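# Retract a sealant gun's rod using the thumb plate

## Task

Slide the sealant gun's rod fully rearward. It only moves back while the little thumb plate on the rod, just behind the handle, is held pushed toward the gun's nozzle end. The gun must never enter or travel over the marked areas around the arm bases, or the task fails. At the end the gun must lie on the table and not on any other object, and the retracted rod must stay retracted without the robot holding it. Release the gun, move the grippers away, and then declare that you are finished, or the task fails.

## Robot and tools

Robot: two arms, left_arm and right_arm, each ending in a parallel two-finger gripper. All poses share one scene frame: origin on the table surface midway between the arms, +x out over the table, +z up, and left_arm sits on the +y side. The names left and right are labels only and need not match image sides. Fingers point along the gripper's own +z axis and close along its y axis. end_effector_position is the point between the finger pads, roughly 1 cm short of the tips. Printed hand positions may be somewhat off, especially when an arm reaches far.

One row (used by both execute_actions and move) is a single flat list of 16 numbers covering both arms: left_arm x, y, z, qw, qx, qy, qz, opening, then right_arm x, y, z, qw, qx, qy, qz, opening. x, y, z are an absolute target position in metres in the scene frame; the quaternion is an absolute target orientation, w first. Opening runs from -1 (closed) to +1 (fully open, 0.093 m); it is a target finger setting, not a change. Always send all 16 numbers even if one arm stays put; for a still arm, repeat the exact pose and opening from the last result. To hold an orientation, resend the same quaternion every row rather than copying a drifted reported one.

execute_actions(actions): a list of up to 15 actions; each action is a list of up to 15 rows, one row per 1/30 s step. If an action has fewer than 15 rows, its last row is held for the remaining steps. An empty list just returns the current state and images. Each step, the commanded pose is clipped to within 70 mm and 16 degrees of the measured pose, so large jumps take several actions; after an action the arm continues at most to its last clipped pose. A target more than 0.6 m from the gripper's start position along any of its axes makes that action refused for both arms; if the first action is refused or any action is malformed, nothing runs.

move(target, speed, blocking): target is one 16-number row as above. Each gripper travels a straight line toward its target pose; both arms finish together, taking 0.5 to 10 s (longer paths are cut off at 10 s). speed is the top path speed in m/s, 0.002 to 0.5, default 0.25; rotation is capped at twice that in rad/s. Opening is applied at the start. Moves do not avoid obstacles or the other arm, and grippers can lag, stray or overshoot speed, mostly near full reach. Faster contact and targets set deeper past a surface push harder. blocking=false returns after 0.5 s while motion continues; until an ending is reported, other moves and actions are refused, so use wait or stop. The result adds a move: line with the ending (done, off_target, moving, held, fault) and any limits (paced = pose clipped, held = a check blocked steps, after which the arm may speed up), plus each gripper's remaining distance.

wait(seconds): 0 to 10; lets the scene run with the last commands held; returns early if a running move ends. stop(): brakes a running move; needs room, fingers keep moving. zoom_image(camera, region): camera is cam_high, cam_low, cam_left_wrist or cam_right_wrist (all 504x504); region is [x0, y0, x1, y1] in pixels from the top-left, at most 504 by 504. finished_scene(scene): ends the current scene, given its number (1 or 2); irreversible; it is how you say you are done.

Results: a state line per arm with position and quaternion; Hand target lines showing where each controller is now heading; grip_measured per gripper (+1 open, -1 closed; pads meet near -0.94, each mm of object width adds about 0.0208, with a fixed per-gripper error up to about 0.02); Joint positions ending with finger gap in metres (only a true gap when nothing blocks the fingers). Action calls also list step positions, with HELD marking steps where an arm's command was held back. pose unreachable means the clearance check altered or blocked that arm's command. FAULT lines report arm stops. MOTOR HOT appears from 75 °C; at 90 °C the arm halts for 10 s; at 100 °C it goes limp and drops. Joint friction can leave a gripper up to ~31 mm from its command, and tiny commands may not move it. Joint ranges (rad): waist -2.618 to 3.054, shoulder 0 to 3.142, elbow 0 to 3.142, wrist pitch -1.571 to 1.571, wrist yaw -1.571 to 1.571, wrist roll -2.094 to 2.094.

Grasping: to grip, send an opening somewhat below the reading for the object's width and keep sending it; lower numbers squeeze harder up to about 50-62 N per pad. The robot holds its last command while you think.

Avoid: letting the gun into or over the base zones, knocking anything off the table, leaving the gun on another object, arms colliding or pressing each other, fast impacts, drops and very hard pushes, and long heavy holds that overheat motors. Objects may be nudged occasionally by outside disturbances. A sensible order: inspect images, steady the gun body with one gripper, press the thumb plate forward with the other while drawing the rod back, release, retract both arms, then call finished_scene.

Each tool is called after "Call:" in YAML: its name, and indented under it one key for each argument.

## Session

Call:
execute_actions:
  actions: []

Scene clock: 0.00 s.
left_arm: end_effector_position=(+0.2200, +0.5028, +0.2495) grip_measured=+1.000 end_effector_quat_wxyz=(+0.045, +0.767, -0.285, +0.573) | right_arm: end_effector_position=(+0.1151, -0.6354, +0.2602) grip_measured=+0.982 end_effector_quat_wxyz=(+0.616, +0.251, +0.651, -0.367)
Joint positions: left_arm=[ 1.292  1.398  1.184 -1.451  1.224 -1.193  0.093] | right_arm=[-1.421  1.397  0.66   0.772 -0.684 -0.148  0.092]
Joint velocities: left_arm=[-0.017 -0.007 -0.012 -0.007 -0.037 -0.037  0.   ] | right_arm=[ 0.007  0.007 -0.027 -0.037 -0.022 -0.066  0.002]
Hand target (left_arm): +0.220, +0.503, +0.250; +0.045, +0.767, -0.285, +0.573
Hand target (right_arm): +0.115, -0.635, +0.260; +0.616, +0.251, +0.651, -0.367

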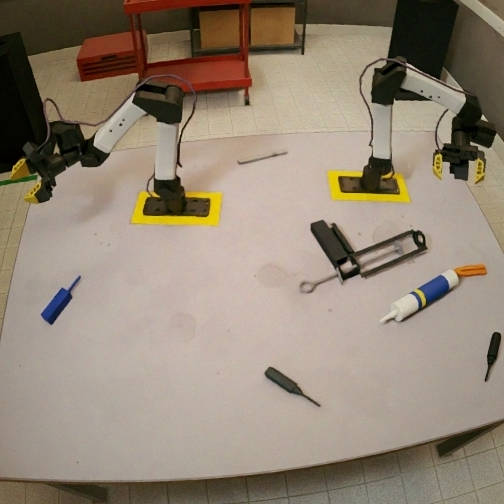

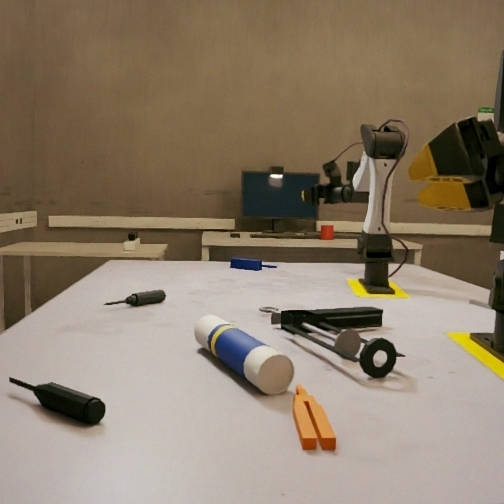

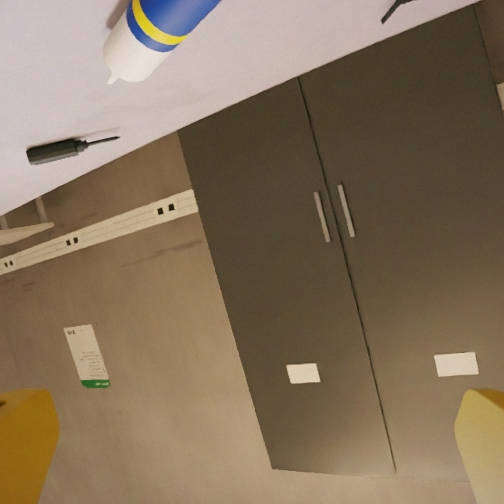

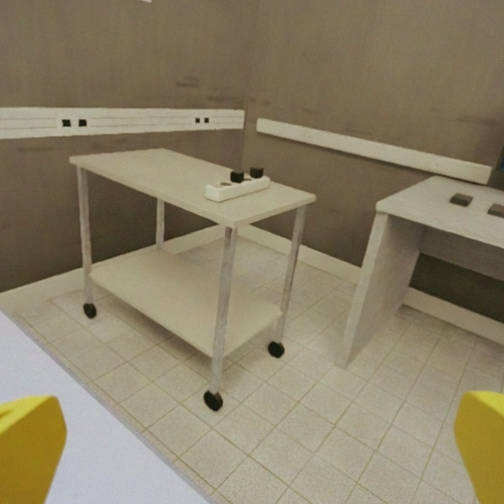

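Call:
move:
  target: [0.32,0.25,0.1,0,-0.12,0.993,0,1,0.3,0.04,0.1,0,0.53,0.848,0,1]

Call:
move:
  target: [0.32,0.25,0.085,0,-0.12,0.993,0,1,0.305,0.075,0.06,0,0.53,0.848,0,1]

Scene clock: 12.93 s.
left_arm: end_effector_position=(+0.3109, +0.2536, +0.0991) grip_measured=+1.000 end_effector_quat_wxyz=(+0.002, -0.129, +0.992, +0.001) | right_arm: end_effector_position=(+0.2933, +0.0410, +0.0990) grip_measured=+0.982 end_effector_quat_wxyz=(+0.005, +0.526, +0.850, +0.023)
Joint positions: left_arm=[-0.22   1.834  1.487 -1.222 -0.003 -0.601  0.093] | right_arm=[ 0.947  1.986  1.69  -1.228 -0.002  1.888  0.092]
Joint velocities: left_arm=[-0.007 -0.012  0.017 -0.051  0.007  0.022  0.   ] | right_arm=[ 0.007 -0.017  0.002  0.007  0.007 -0.022 -0.   ]
Hand target (left_arm): +0.315, +0.253, +0.102; +0.005, -0.124, +0.992, +0.006
Hand target (right_arm): +0.293, +0.050, +0.095; -0.002, +0.526, +0.850, +0.027
Off the commanded pose (left_arm): 0.010 m, 1 deg.
Off the commanded pose (right_arm): 0.007 m, 3 deg.
move: off_target (right_arm)

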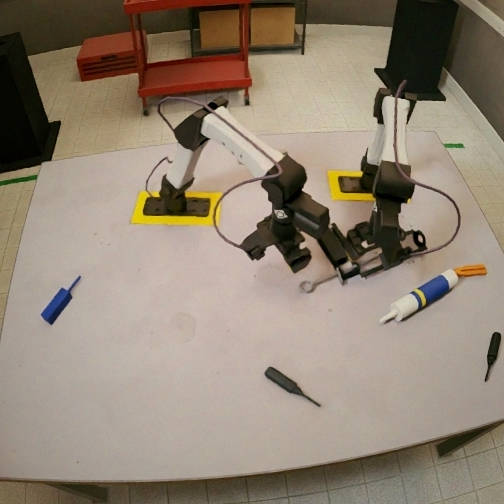

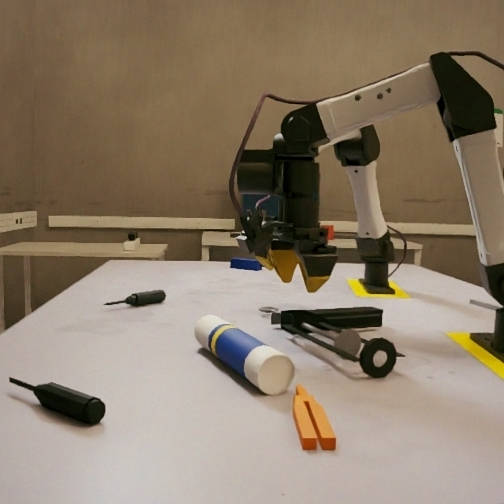

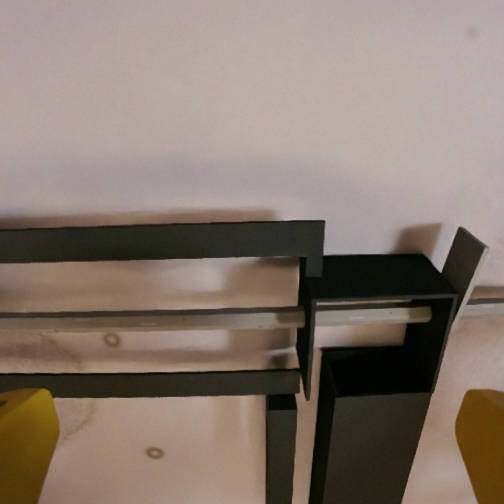

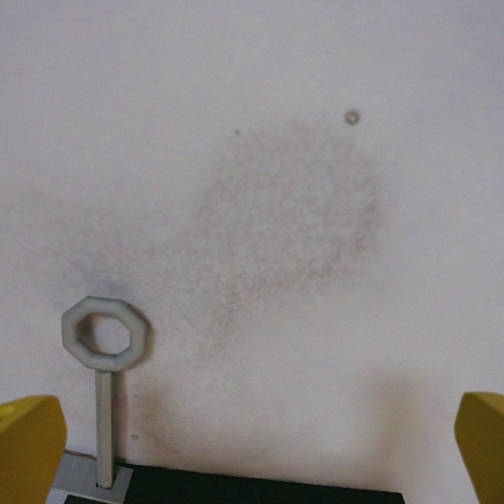

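Scene clock: 13.83 s.
left_arm: end_effector_position=(+0.3171, +0.2514, +0.0881) grip_measured=+1.000 end_effector_quat_wxyz=(-0.000, -0.123, +0.992, +0.002) | right_arm: end_effector_position=(+0.3034, +0.0702, +0.0613) grip_measured=+0.982 end_effector_quat_wxyz=(-0.001, +0.529, +0.848, -0.002)
Joint positions: left_arm=[-0.22   1.868  1.487 -1.192 -0.003 -0.588  0.093] | right_arm=[ 0.98   2.167  1.815 -1.224 -0.002  1.928  0.092]
Joint velocities: left_arm=[ 0.017 -0.002 -0.007 -0.081 -0.022 -0.051  0.   ] | right_arm=[-0.012  0.002 -0.007 -0.037 -0.007  0.037 -0.   ]
Hand target (left_arm): +0.320, +0.250, +0.085; -0.000, -0.120, +0.993, +0.000
Hand target (right_arm): +0.304, +0.075, +0.059; -0.001, +0.530, +0.848, -0.000
Off the commanded pose (left_arm): 0.005 m, 0 deg.
Off the commanded pose (right_arm): 0.005 m, 0 deg.
move: done

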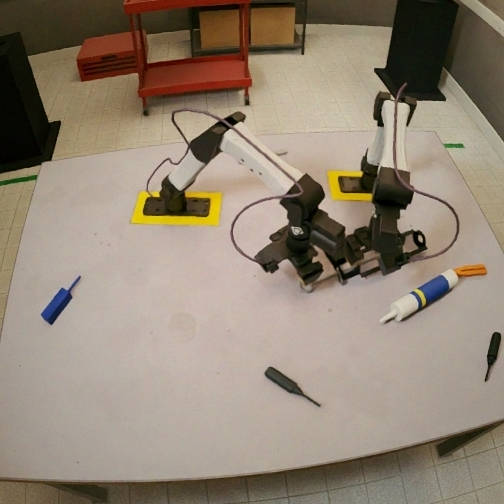

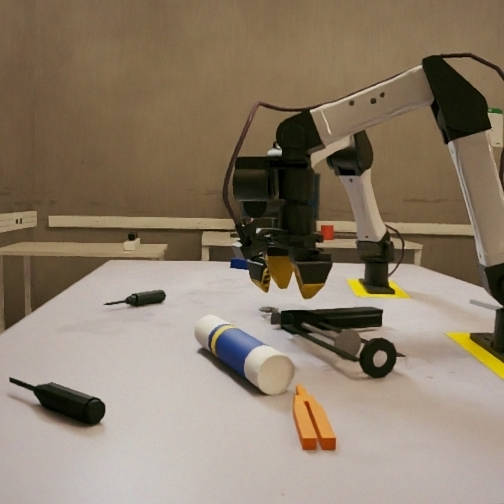

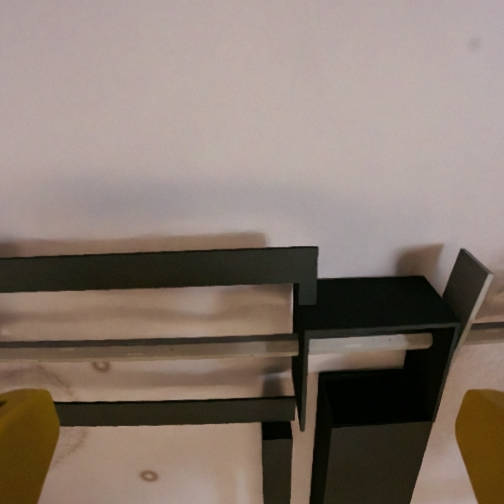

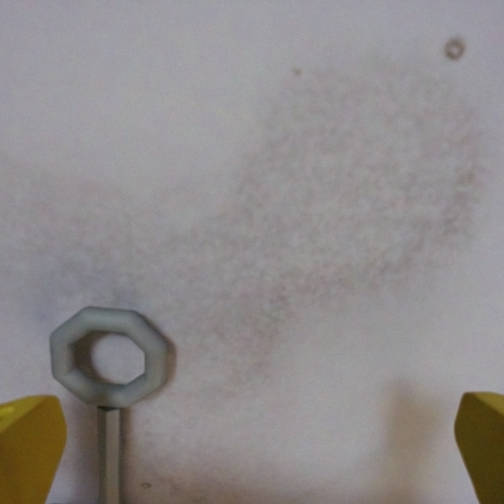

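Call:
move:
  target: [0.33,0.27,0.09,0,-0.12,0.993,0,1,0.338,0.09,0.055,-0.09,0.522,0.835,0.144,0.6]
  speed: 0.15

Call:
move:
  target: [0.33,0.27,0.09,0,-0.12,0.993,0,1,0.336,0.096,0.012,-0.09,0.522,0.835,0.144,0.6]
  speed: 0.07

Scene clock: 20.60 s.
left_arm: end_effector_position=(+0.3252, +0.2691, +0.0883) grip_measured=+1.000 end_effector_quat_wxyz=(-0.000, -0.119, +0.993, +0.002) | right_arm: end_effector_position=(+0.3382, +0.0923, +0.0540) grip_measured=+0.603 end_effector_quat_wxyz=(-0.084, +0.524, +0.836, +0.137)
Joint positions: left_arm=[-0.164  1.876  1.498 -1.195 -0.003 -0.526  0.093] | right_arm=[ 0.87   2.124  1.675 -0.908 -0.243  1.847  0.074]
Joint velocities: left_arm=[ 0.012 -0.002 -0.017 -0.051  0.007  0.037  0.   ] | right_arm=[-0.022  0.007 -0.002  0.022 -0.066  0.022  0.001]
Hand target (left_arm): +0.330, +0.270, +0.090; +0.000, -0.120, +0.993, -0.000
Hand target (right_arm): +0.338, +0.090, +0.056; -0.087, +0.522, +0.836, +0.144
Off the commanded pose (left_arm): 0.005 m, 0 deg.
Off the commanded pose (right_arm): 0.003 m, 1 deg.
move: done

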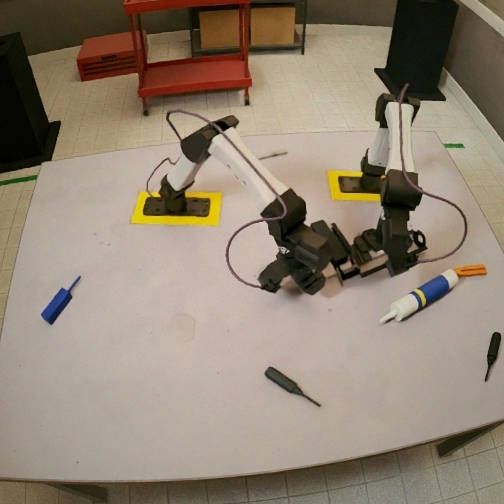

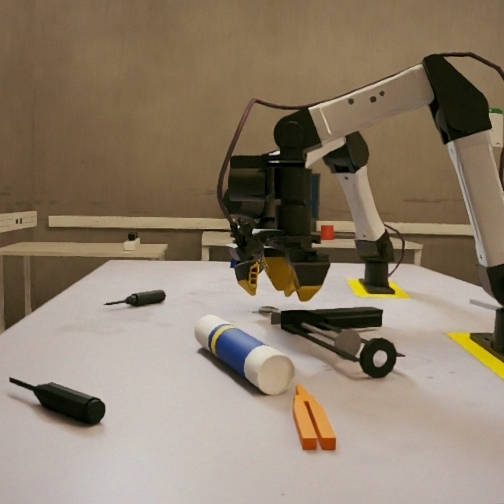

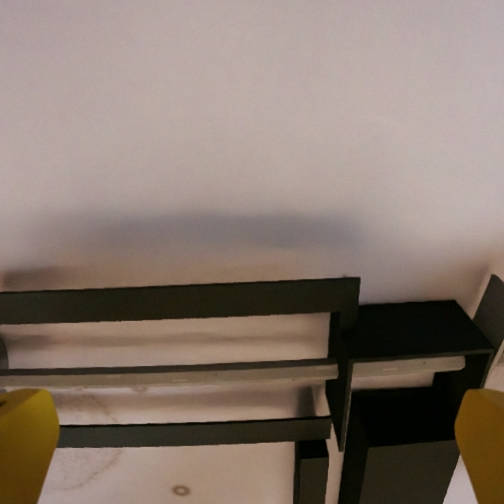

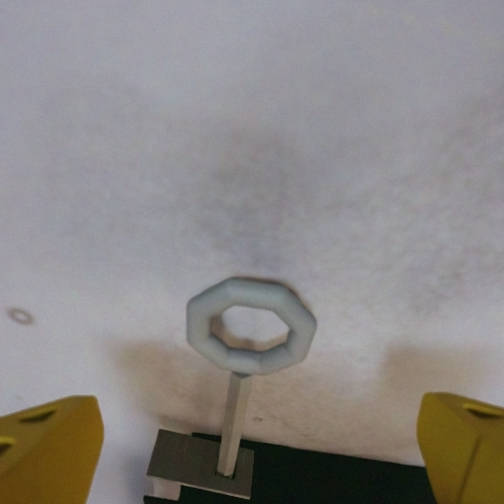

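Scene clock: 21.70 s.
left_arm: end_effector_position=(+0.3252, +0.2691, +0.0883) grip_measured=+1.000 end_effector_quat_wxyz=(-0.000, -0.119, +0.993, +0.002) | right_arm: end_effector_position=(+0.3420, +0.0962, +0.0261) grip_measured=+0.603 end_effector_quat_wxyz=(-0.080, +0.521, +0.836, +0.155)
Joint positions: left_arm=[-0.164  1.876  1.498 -1.195 -0.003 -0.525  0.093] | right_arm=[ 0.87   2.142  1.581 -0.757 -0.247  1.847  0.074]
Joint velocities: left_arm=[-0.002 -0.002 -0.007 -0.051 -0.022 -0.066  0.   ] | right_arm=[-0.007  0.007 -0.012 -0.022 -0.051 -0.022  0.001]
Hand target (left_arm): +0.330, +0.270, +0.090; +0.000, -0.120, +0.993, -0.000
Hand target (right_arm): +0.336, +0.096, +0.012; -0.090, +0.522, +0.836, +0.144
Off the commanded pose (left_arm): 0.005 m, 0 deg.
Off the commanded pose (right_arm): 0.015 m, 2 deg.
move: off_target (right_arm)

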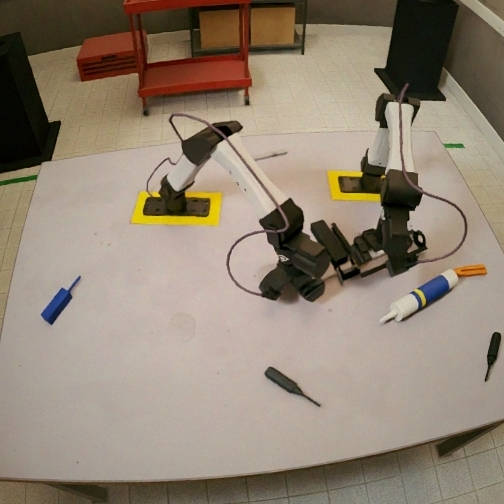

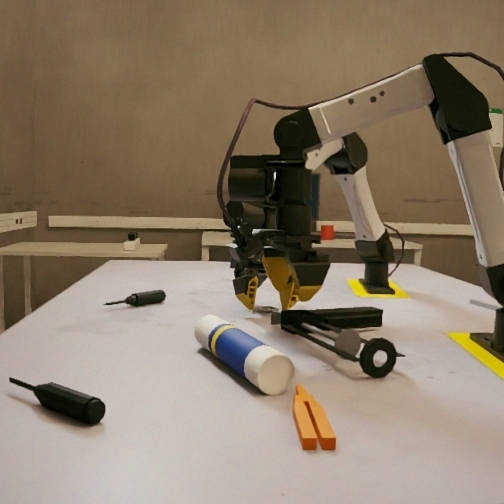

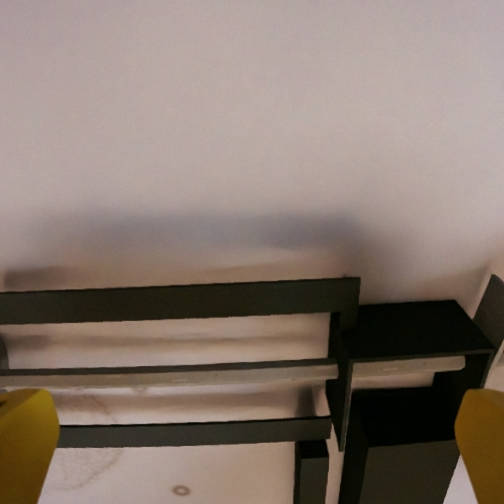

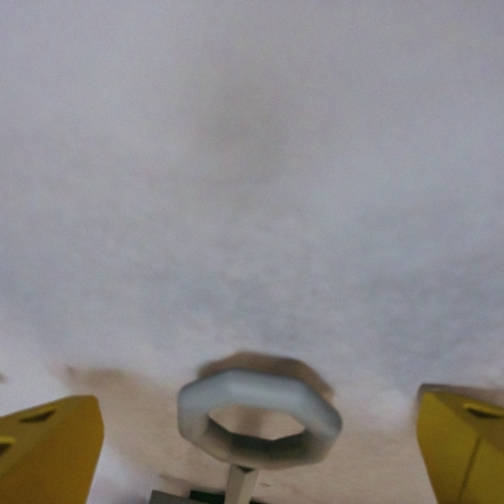

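Call:
move:
  target: [0.335,0.26,0.09,0,-0.12,0.993,0,1,0.335,0.092,0.003,-0.09,0.522,0.835,0.144,0.6]
  speed: 0.04

Call:
move:
  target: [0.335,0.26,0.09,0,-0.12,0.993,0,1,0.335,0.092,0.003,-0.09,0.522,0.835,0.144,-0.7]

Call:
move:
  target: [0.348,0.212,0.065,0,-0.12,0.993,0,0.6,0.338,0.094,0.012,-0.09,0.522,0.835,0.144,-0.7]
  speed: 0.05

Scene clock: 25.87 s.
left_arm: end_effector_position=(+0.3320, +0.2639, +0.0886) grip_measured=+1.000 end_effector_quat_wxyz=(+0.002, -0.120, +0.993, +0.001) | right_arm: end_effector_position=(+0.3418, +0.0965, +0.0224) grip_measured=+0.603 end_effector_quat_wxyz=(-0.080, +0.520, +0.836, +0.158)
Joint positions: left_arm=[-0.172  1.903  1.535 -1.201 -0.003 -0.536  0.093] | right_arm=[ 0.87   2.142  1.564 -0.733 -0.249  1.847  0.074]
Joint velocities: left_arm=[-0.017  0.012  0.012 -0.066 -0.051 -0.022  0.   ] | right_arm=[ 0.012 -0.002 -0.017 -0.066  0.037 -0.022 -0.   ]
Hand target (left_arm): +0.335, +0.260, +0.090; +0.000, -0.120, +0.993, -0.000
Hand target (right_arm): +0.335, +0.092, +0.003; -0.090, +0.522, +0.836, +0.144
Off the commanded pose (left_arm): 0.005 m, 0 deg.
Off the commanded pose (right_arm): 0.021 m, 2 deg.
move: off_target (right_arm)

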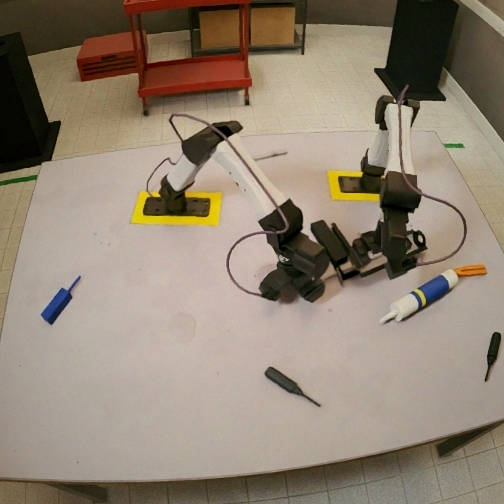

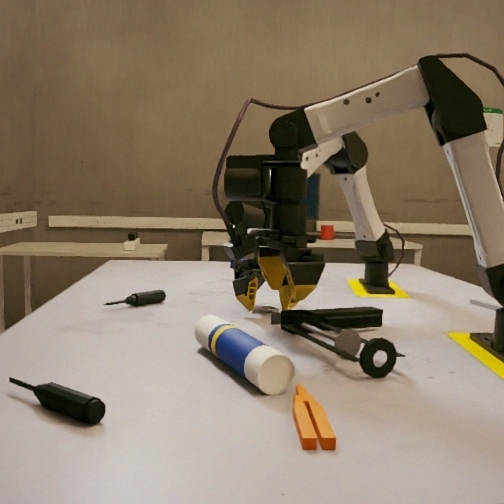

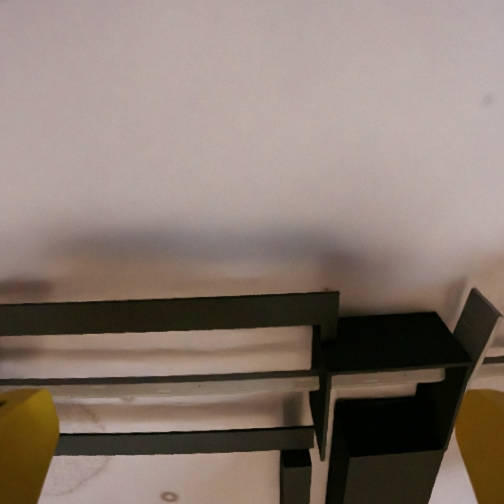

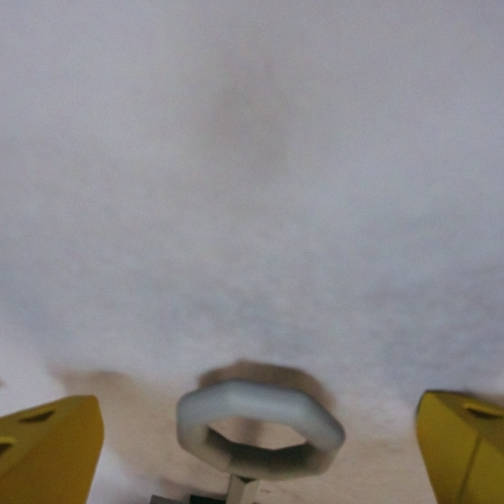

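Scene clock: 26.57 s.
left_arm: end_effector_position=(+0.3317, +0.2641, +0.0886) grip_measured=+1.000 end_effector_quat_wxyz=(+0.001, -0.121, +0.993, +0.001) | right_arm: end_effector_position=(+0.3423, +0.0966, +0.0209) grip_measured=-0.370 end_effector_quat_wxyz=(-0.079, +0.520, +0.835, +0.161)
Joint positions: left_arm=[-0.172  1.903  1.535 -1.203 -0.003 -0.537  0.093] | right_arm=[ 0.87   2.141  1.554 -0.719 -0.247  1.849  0.027]
Joint velocities: left_arm=[-0.007 -0.017 -0.012 -0.066 -0.066 -0.022  0.   ] | right_arm=[-0.002 -0.012  0.017  0.037 -0.051  0.007  0.001]
Hand target (left_arm): +0.335, +0.260, +0.090; +0.000, -0.120, +0.993, -0.000
Hand target (right_arm): +0.335, +0.092, +0.003; -0.090, +0.523, +0.836, +0.144
Off the commanded pose (left_arm): 0.005 m, 0 deg.
Off the commanded pose (right_arm): 0.020 m, 2 deg.
move: off_target (right_arm)

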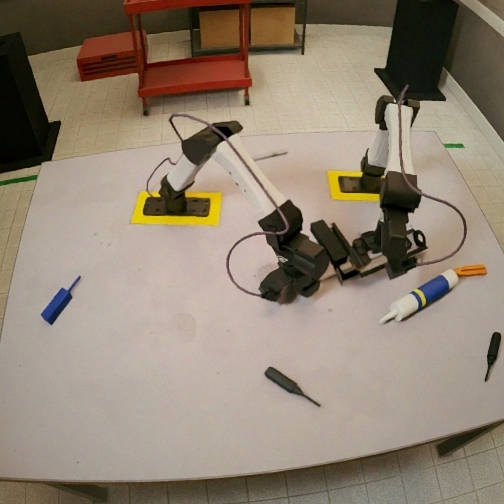

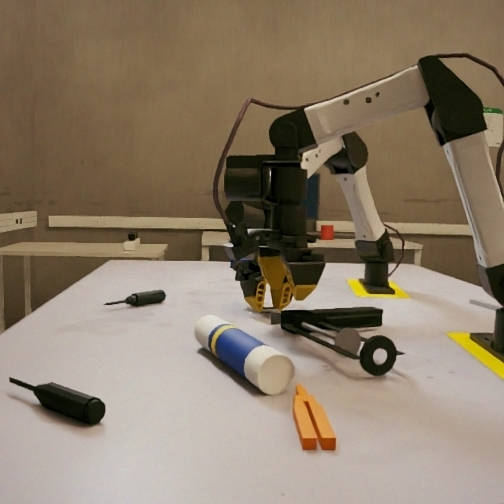

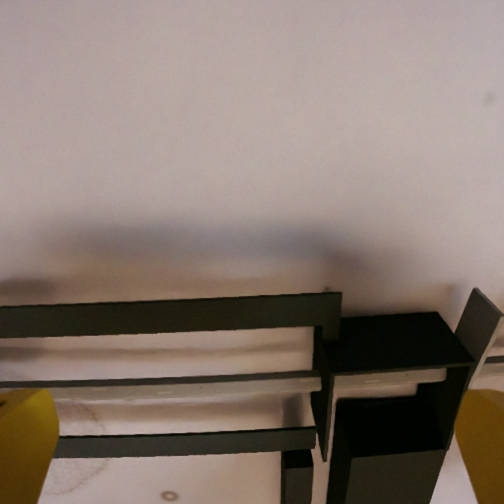

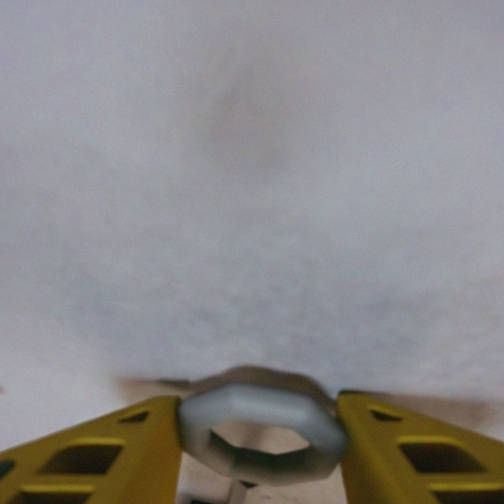

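Scene clock: 28.07 s.
left_arm: end_effector_position=(+0.3401, +0.2183, +0.0640) grip_measured=+0.602 end_effector_quat_wxyz=(-0.008, -0.119, +0.993, +0.007) | right_arm: end_effector_position=(+0.3423, +0.0966, +0.0209) grip_measured=-0.370 end_effector_quat_wxyz=(-0.079, +0.520, +0.835, +0.161)
Joint positions: left_arm=[-0.282  2.028  1.613 -1.176 -0.003 -0.643  0.074] | right_arm=[ 0.87   2.141  1.554 -0.719 -0.247  1.849  0.027]
Joint velocities: left_arm=[-0.002  0.002  0.002  0.066 -0.022  0.022  0.002] | right_arm=[-0.002  0.007 -0.012 -0.022  0.007  0.037  0.001]
Hand target (left_arm): +0.347, +0.212, +0.065; +0.000, -0.120, +0.993, -0.000
Hand target (right_arm): +0.338, +0.094, +0.012; -0.090, +0.522, +0.835, +0.145
Off the commanded pose (left_arm): 0.010 m, 1 deg.
Off the commanded pose (right_arm): 0.010 m, 2 deg.
move: done

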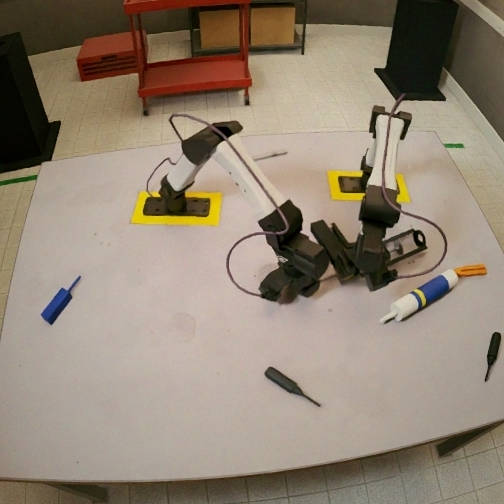

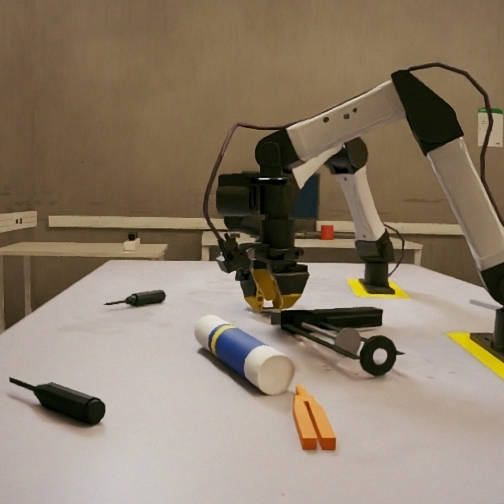

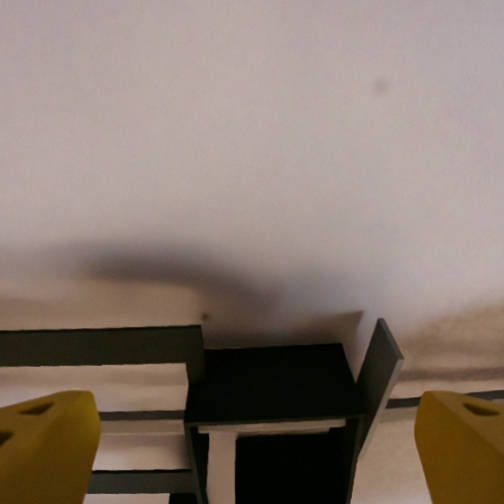

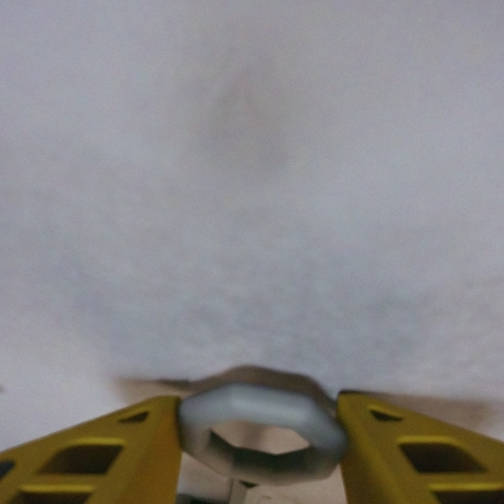

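Call:
move:
  target: [0.344,0.202,0.055,0,-0.12,0.993,0,0.7,0.342,0.096,0.015,-0.09,0.522,0.835,0.144,-0.7]
  speed: 0.04

Call:
move:
  target: [0.342,0.206,0.02,0,-0.12,0.993,0,0.7,0.342,0.096,0.015,-0.09,0.522,0.835,0.144,-0.7]
  speed: 0.04

Scene clock: 32.03 s.
left_arm: end_effector_position=(+0.3428, +0.2058, +0.0597) grip_measured=+0.698 end_effector_quat_wxyz=(+0.001, -0.120, +0.993, +0.001) | right_arm: end_effector_position=(+0.3426, +0.0969, +0.0223) grip_measured=-0.370 end_effector_quat_wxyz=(-0.081, +0.521, +0.836, +0.155)
Joint positions: left_arm=[-0.308  2.04   1.613 -1.143 -0.003 -0.671  0.079] | right_arm=[ 0.87   2.15   1.577 -0.745 -0.247  1.847  0.027]
Joint velocities: left_arm=[ 0.022  0.002 -0.002 -0.007 -0.081 -0.037  0.   ] | right_arm=[ 0.002  0.007  0.002  0.051  0.007  0.037 -0.   ]
Hand target (left_arm): +0.344, +0.202, +0.055; +0.000, -0.120, +0.993, -0.000
Hand target (right_arm): +0.342, +0.096, +0.015; -0.090, +0.522, +0.836, +0.145
Off the commanded pose (left_arm): 0.006 m, 0 deg.
Off the commanded pose (right_arm): 0.007 m, 2 deg.
move: done

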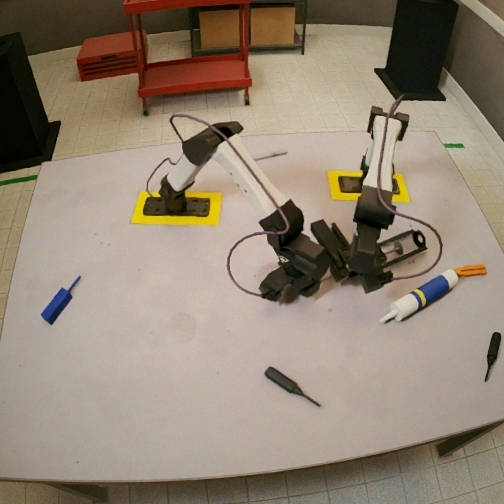

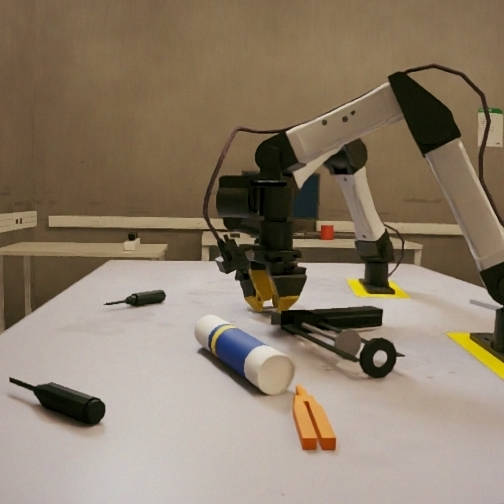

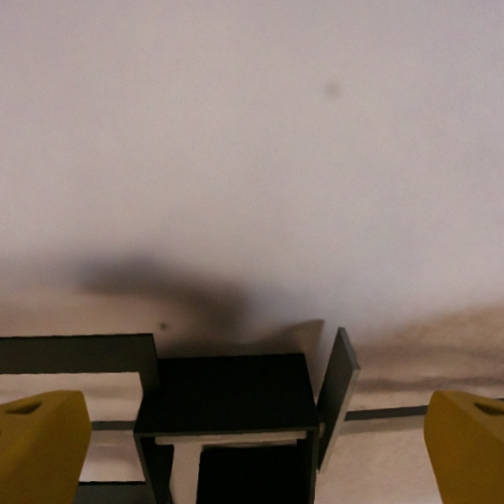

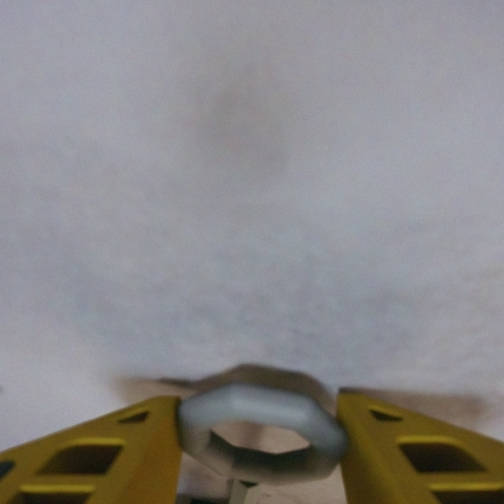

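Scene clock: 33.30 s.
left_arm: end_effector_position=(+0.3464, +0.2042, +0.0331) grip_measured=+0.698 end_effector_quat_wxyz=(+0.009, -0.120, +0.993, -0.004) | right_arm: end_effector_position=(+0.3426, +0.0969, +0.0223) grip_measured=-0.370 end_effector_quat_wxyz=(-0.081, +0.521, +0.836, +0.155)
Joint positions: left_arm=[-0.308  2.062  1.536 -1.025 -0.003 -0.671  0.079] | right_arm=[ 0.87   2.15   1.577 -0.745 -0.247  1.847  0.027]
Joint velocities: left_arm=[ 0.017 -0.007  0.002  0.007 -0.051  0.051  0.001] | right_arm=[-0.012 -0.007  0.012  0.037 -0.037 -0.007 -0.001]
Hand target (left_arm): +0.342, +0.206, +0.020; -0.000, -0.120, +0.993, +0.000
Hand target (right_arm): +0.342, +0.096, +0.015; -0.090, +0.522, +0.835, +0.145
Off the commanded pose (left_arm): 0.014 m, 1 deg.
Off the commanded pose (right_arm): 0.007 m, 2 deg.
move: off_target (left_arm)

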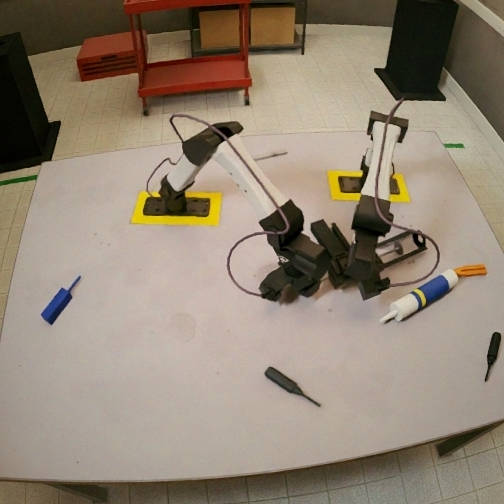

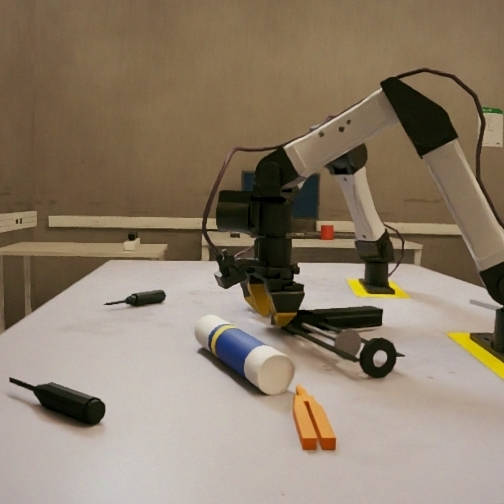

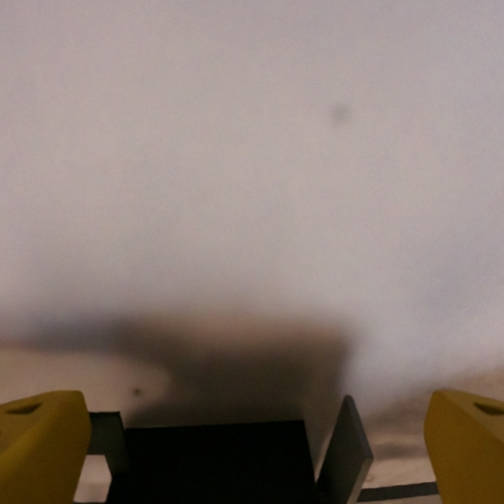

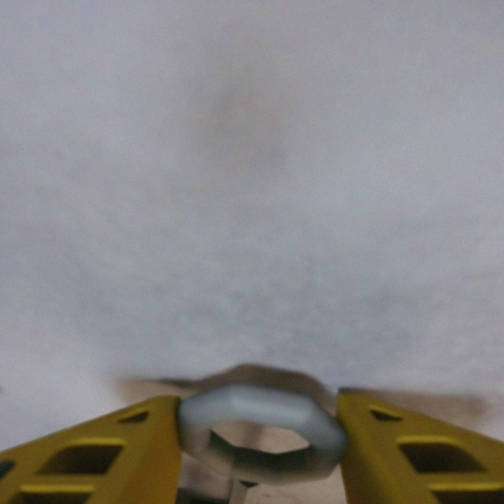

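On the rail; shifting inward by about 1.4 cm.

Call:
move:
  target: [0.334,0.203,0.052,0,-0.12,0.993,0,0.7,0.342,0.096,0.015,-0.09,0.522,0.835,0.144,-0.7]
  speed: 0.04

Call:
move:
  target: [0.329,0.206,0.018,0,-0.12,0.993,0,0.7,0.342,0.096,0.015,-0.09,0.522,0.835,0.144,-0.7]
  speed: 0.04

Scene clock: 36.80 s.
left_arm: end_effector_position=(+0.3331, +0.2071, +0.0444) grip_measured=+0.698 end_effector_quat_wxyz=(-0.005, -0.121, +0.993, +0.005) | right_arm: end_effector_position=(+0.3426, +0.0969, +0.0223) grip_measured=-0.370 end_effector_quat_wxyz=(-0.081, +0.521, +0.836, +0.155)
Joint positions: left_arm=[-0.316  2.03   1.536 -1.09  -0.003 -0.68   0.079] | right_arm=[ 0.87   2.15   1.577 -0.745 -0.247  1.847  0.027]
Joint velocities: left_arm=[ 0.002 -0.007  0.002 -0.081  0.022 -0.037 -0.   ] | right_arm=[ 0.017 -0.007 -0.007 -0.051  0.022 -0.037  0.001]
Hand target (left_arm): +0.334, +0.203, +0.052; +0.000, -0.120, +0.993, -0.000
Hand target (right_arm): +0.342, +0.096, +0.015; -0.090, +0.522, +0.835, +0.145
Off the commanded pose (left_arm): 0.009 m, 1 deg.
Off the commanded pose (right_arm): 0.007 m, 2 deg.
move: done

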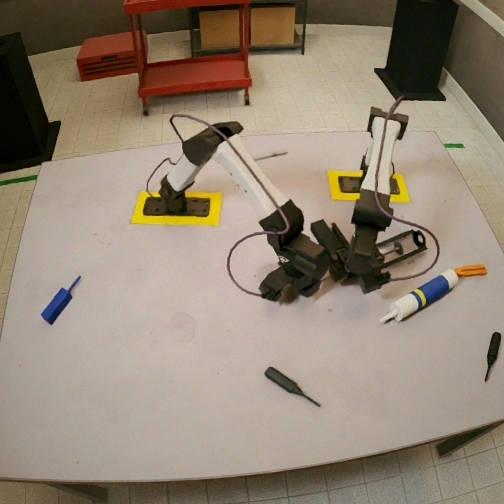

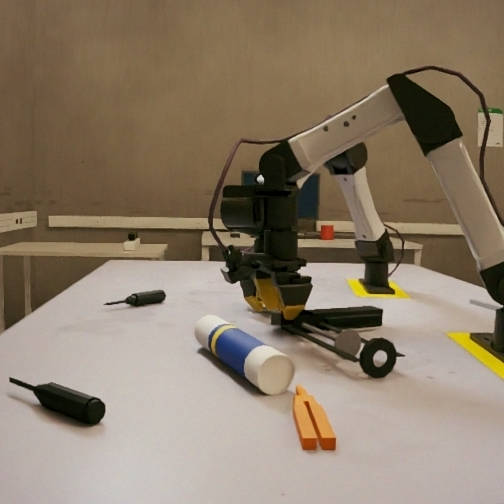

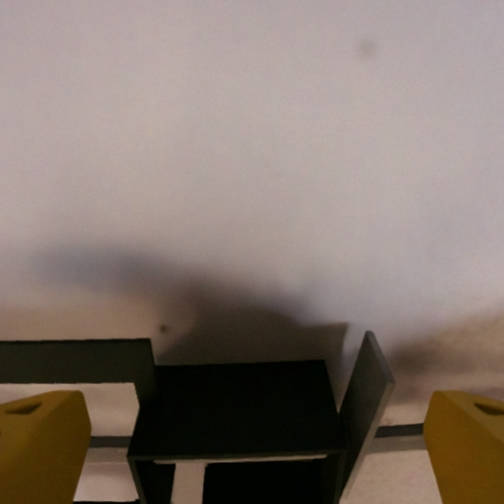

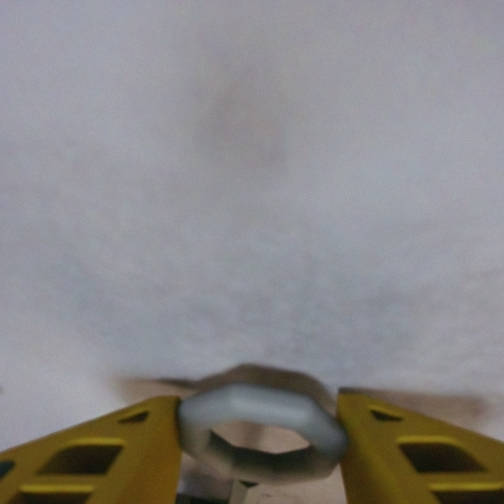

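Scene clock: 37.70 s.
left_arm: end_effector_position=(+0.3339, +0.2068, +0.0323) grip_measured=+0.698 end_effector_quat_wxyz=(+0.005, -0.121, +0.993, -0.001) | right_arm: end_effector_position=(+0.3426, +0.0969, +0.0223) grip_measured=-0.370 end_effector_quat_wxyz=(-0.081, +0.521, +0.836, +0.155)
Joint positions: left_arm=[-0.316  2.027  1.482 -1.017 -0.003 -0.682  0.079] | right_arm=[ 0.87   2.15   1.577 -0.745 -0.247  1.847  0.027]
Joint velocities: left_arm=[ 0.002 -0.007 -0.012 -0.022  0.037 -0.022  0.   ] | right_arm=[-0.022  0.007 -0.017 -0.022 -0.022  0.081  0.001]
Hand target (left_arm): +0.329, +0.206, +0.018; -0.001, -0.120, +0.993, +0.000
Hand target (right_arm): +0.342, +0.096, +0.015; -0.090, +0.522, +0.835, +0.145
Off the commanded pose (left_arm): 0.015 m, 1 deg.
Off the commanded pose (right_arm): 0.007 m, 2 deg.
move: off_target (left_arm)

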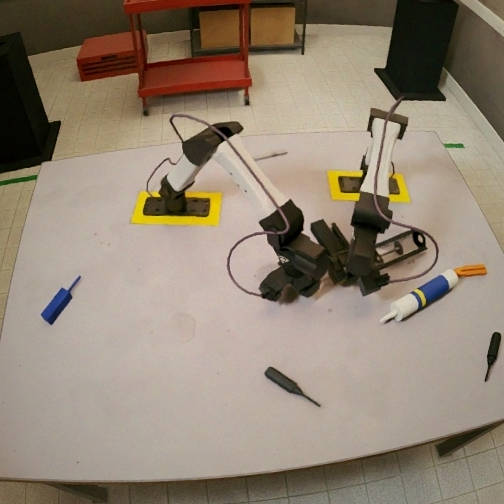

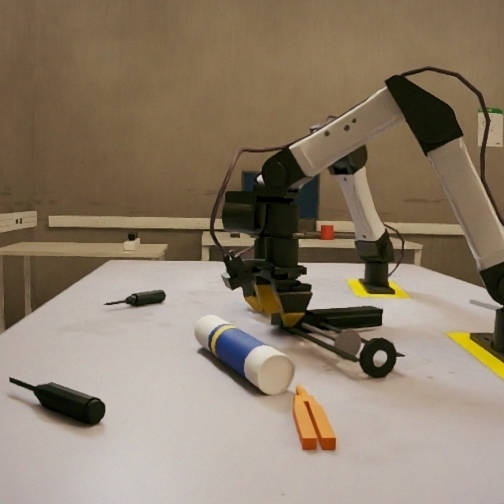

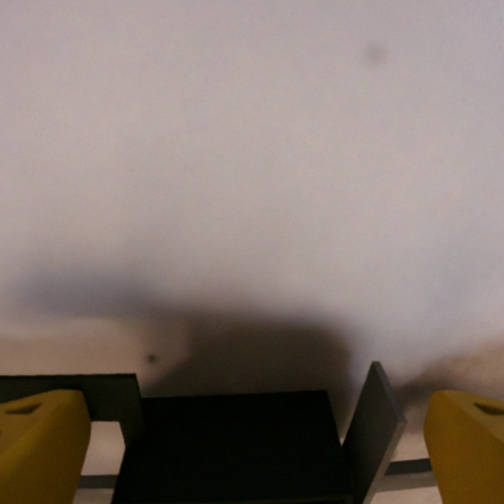

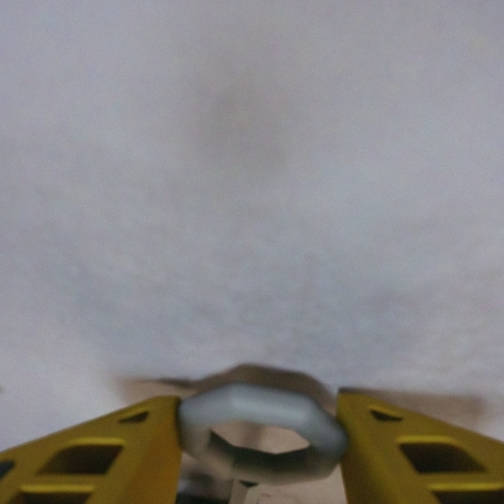

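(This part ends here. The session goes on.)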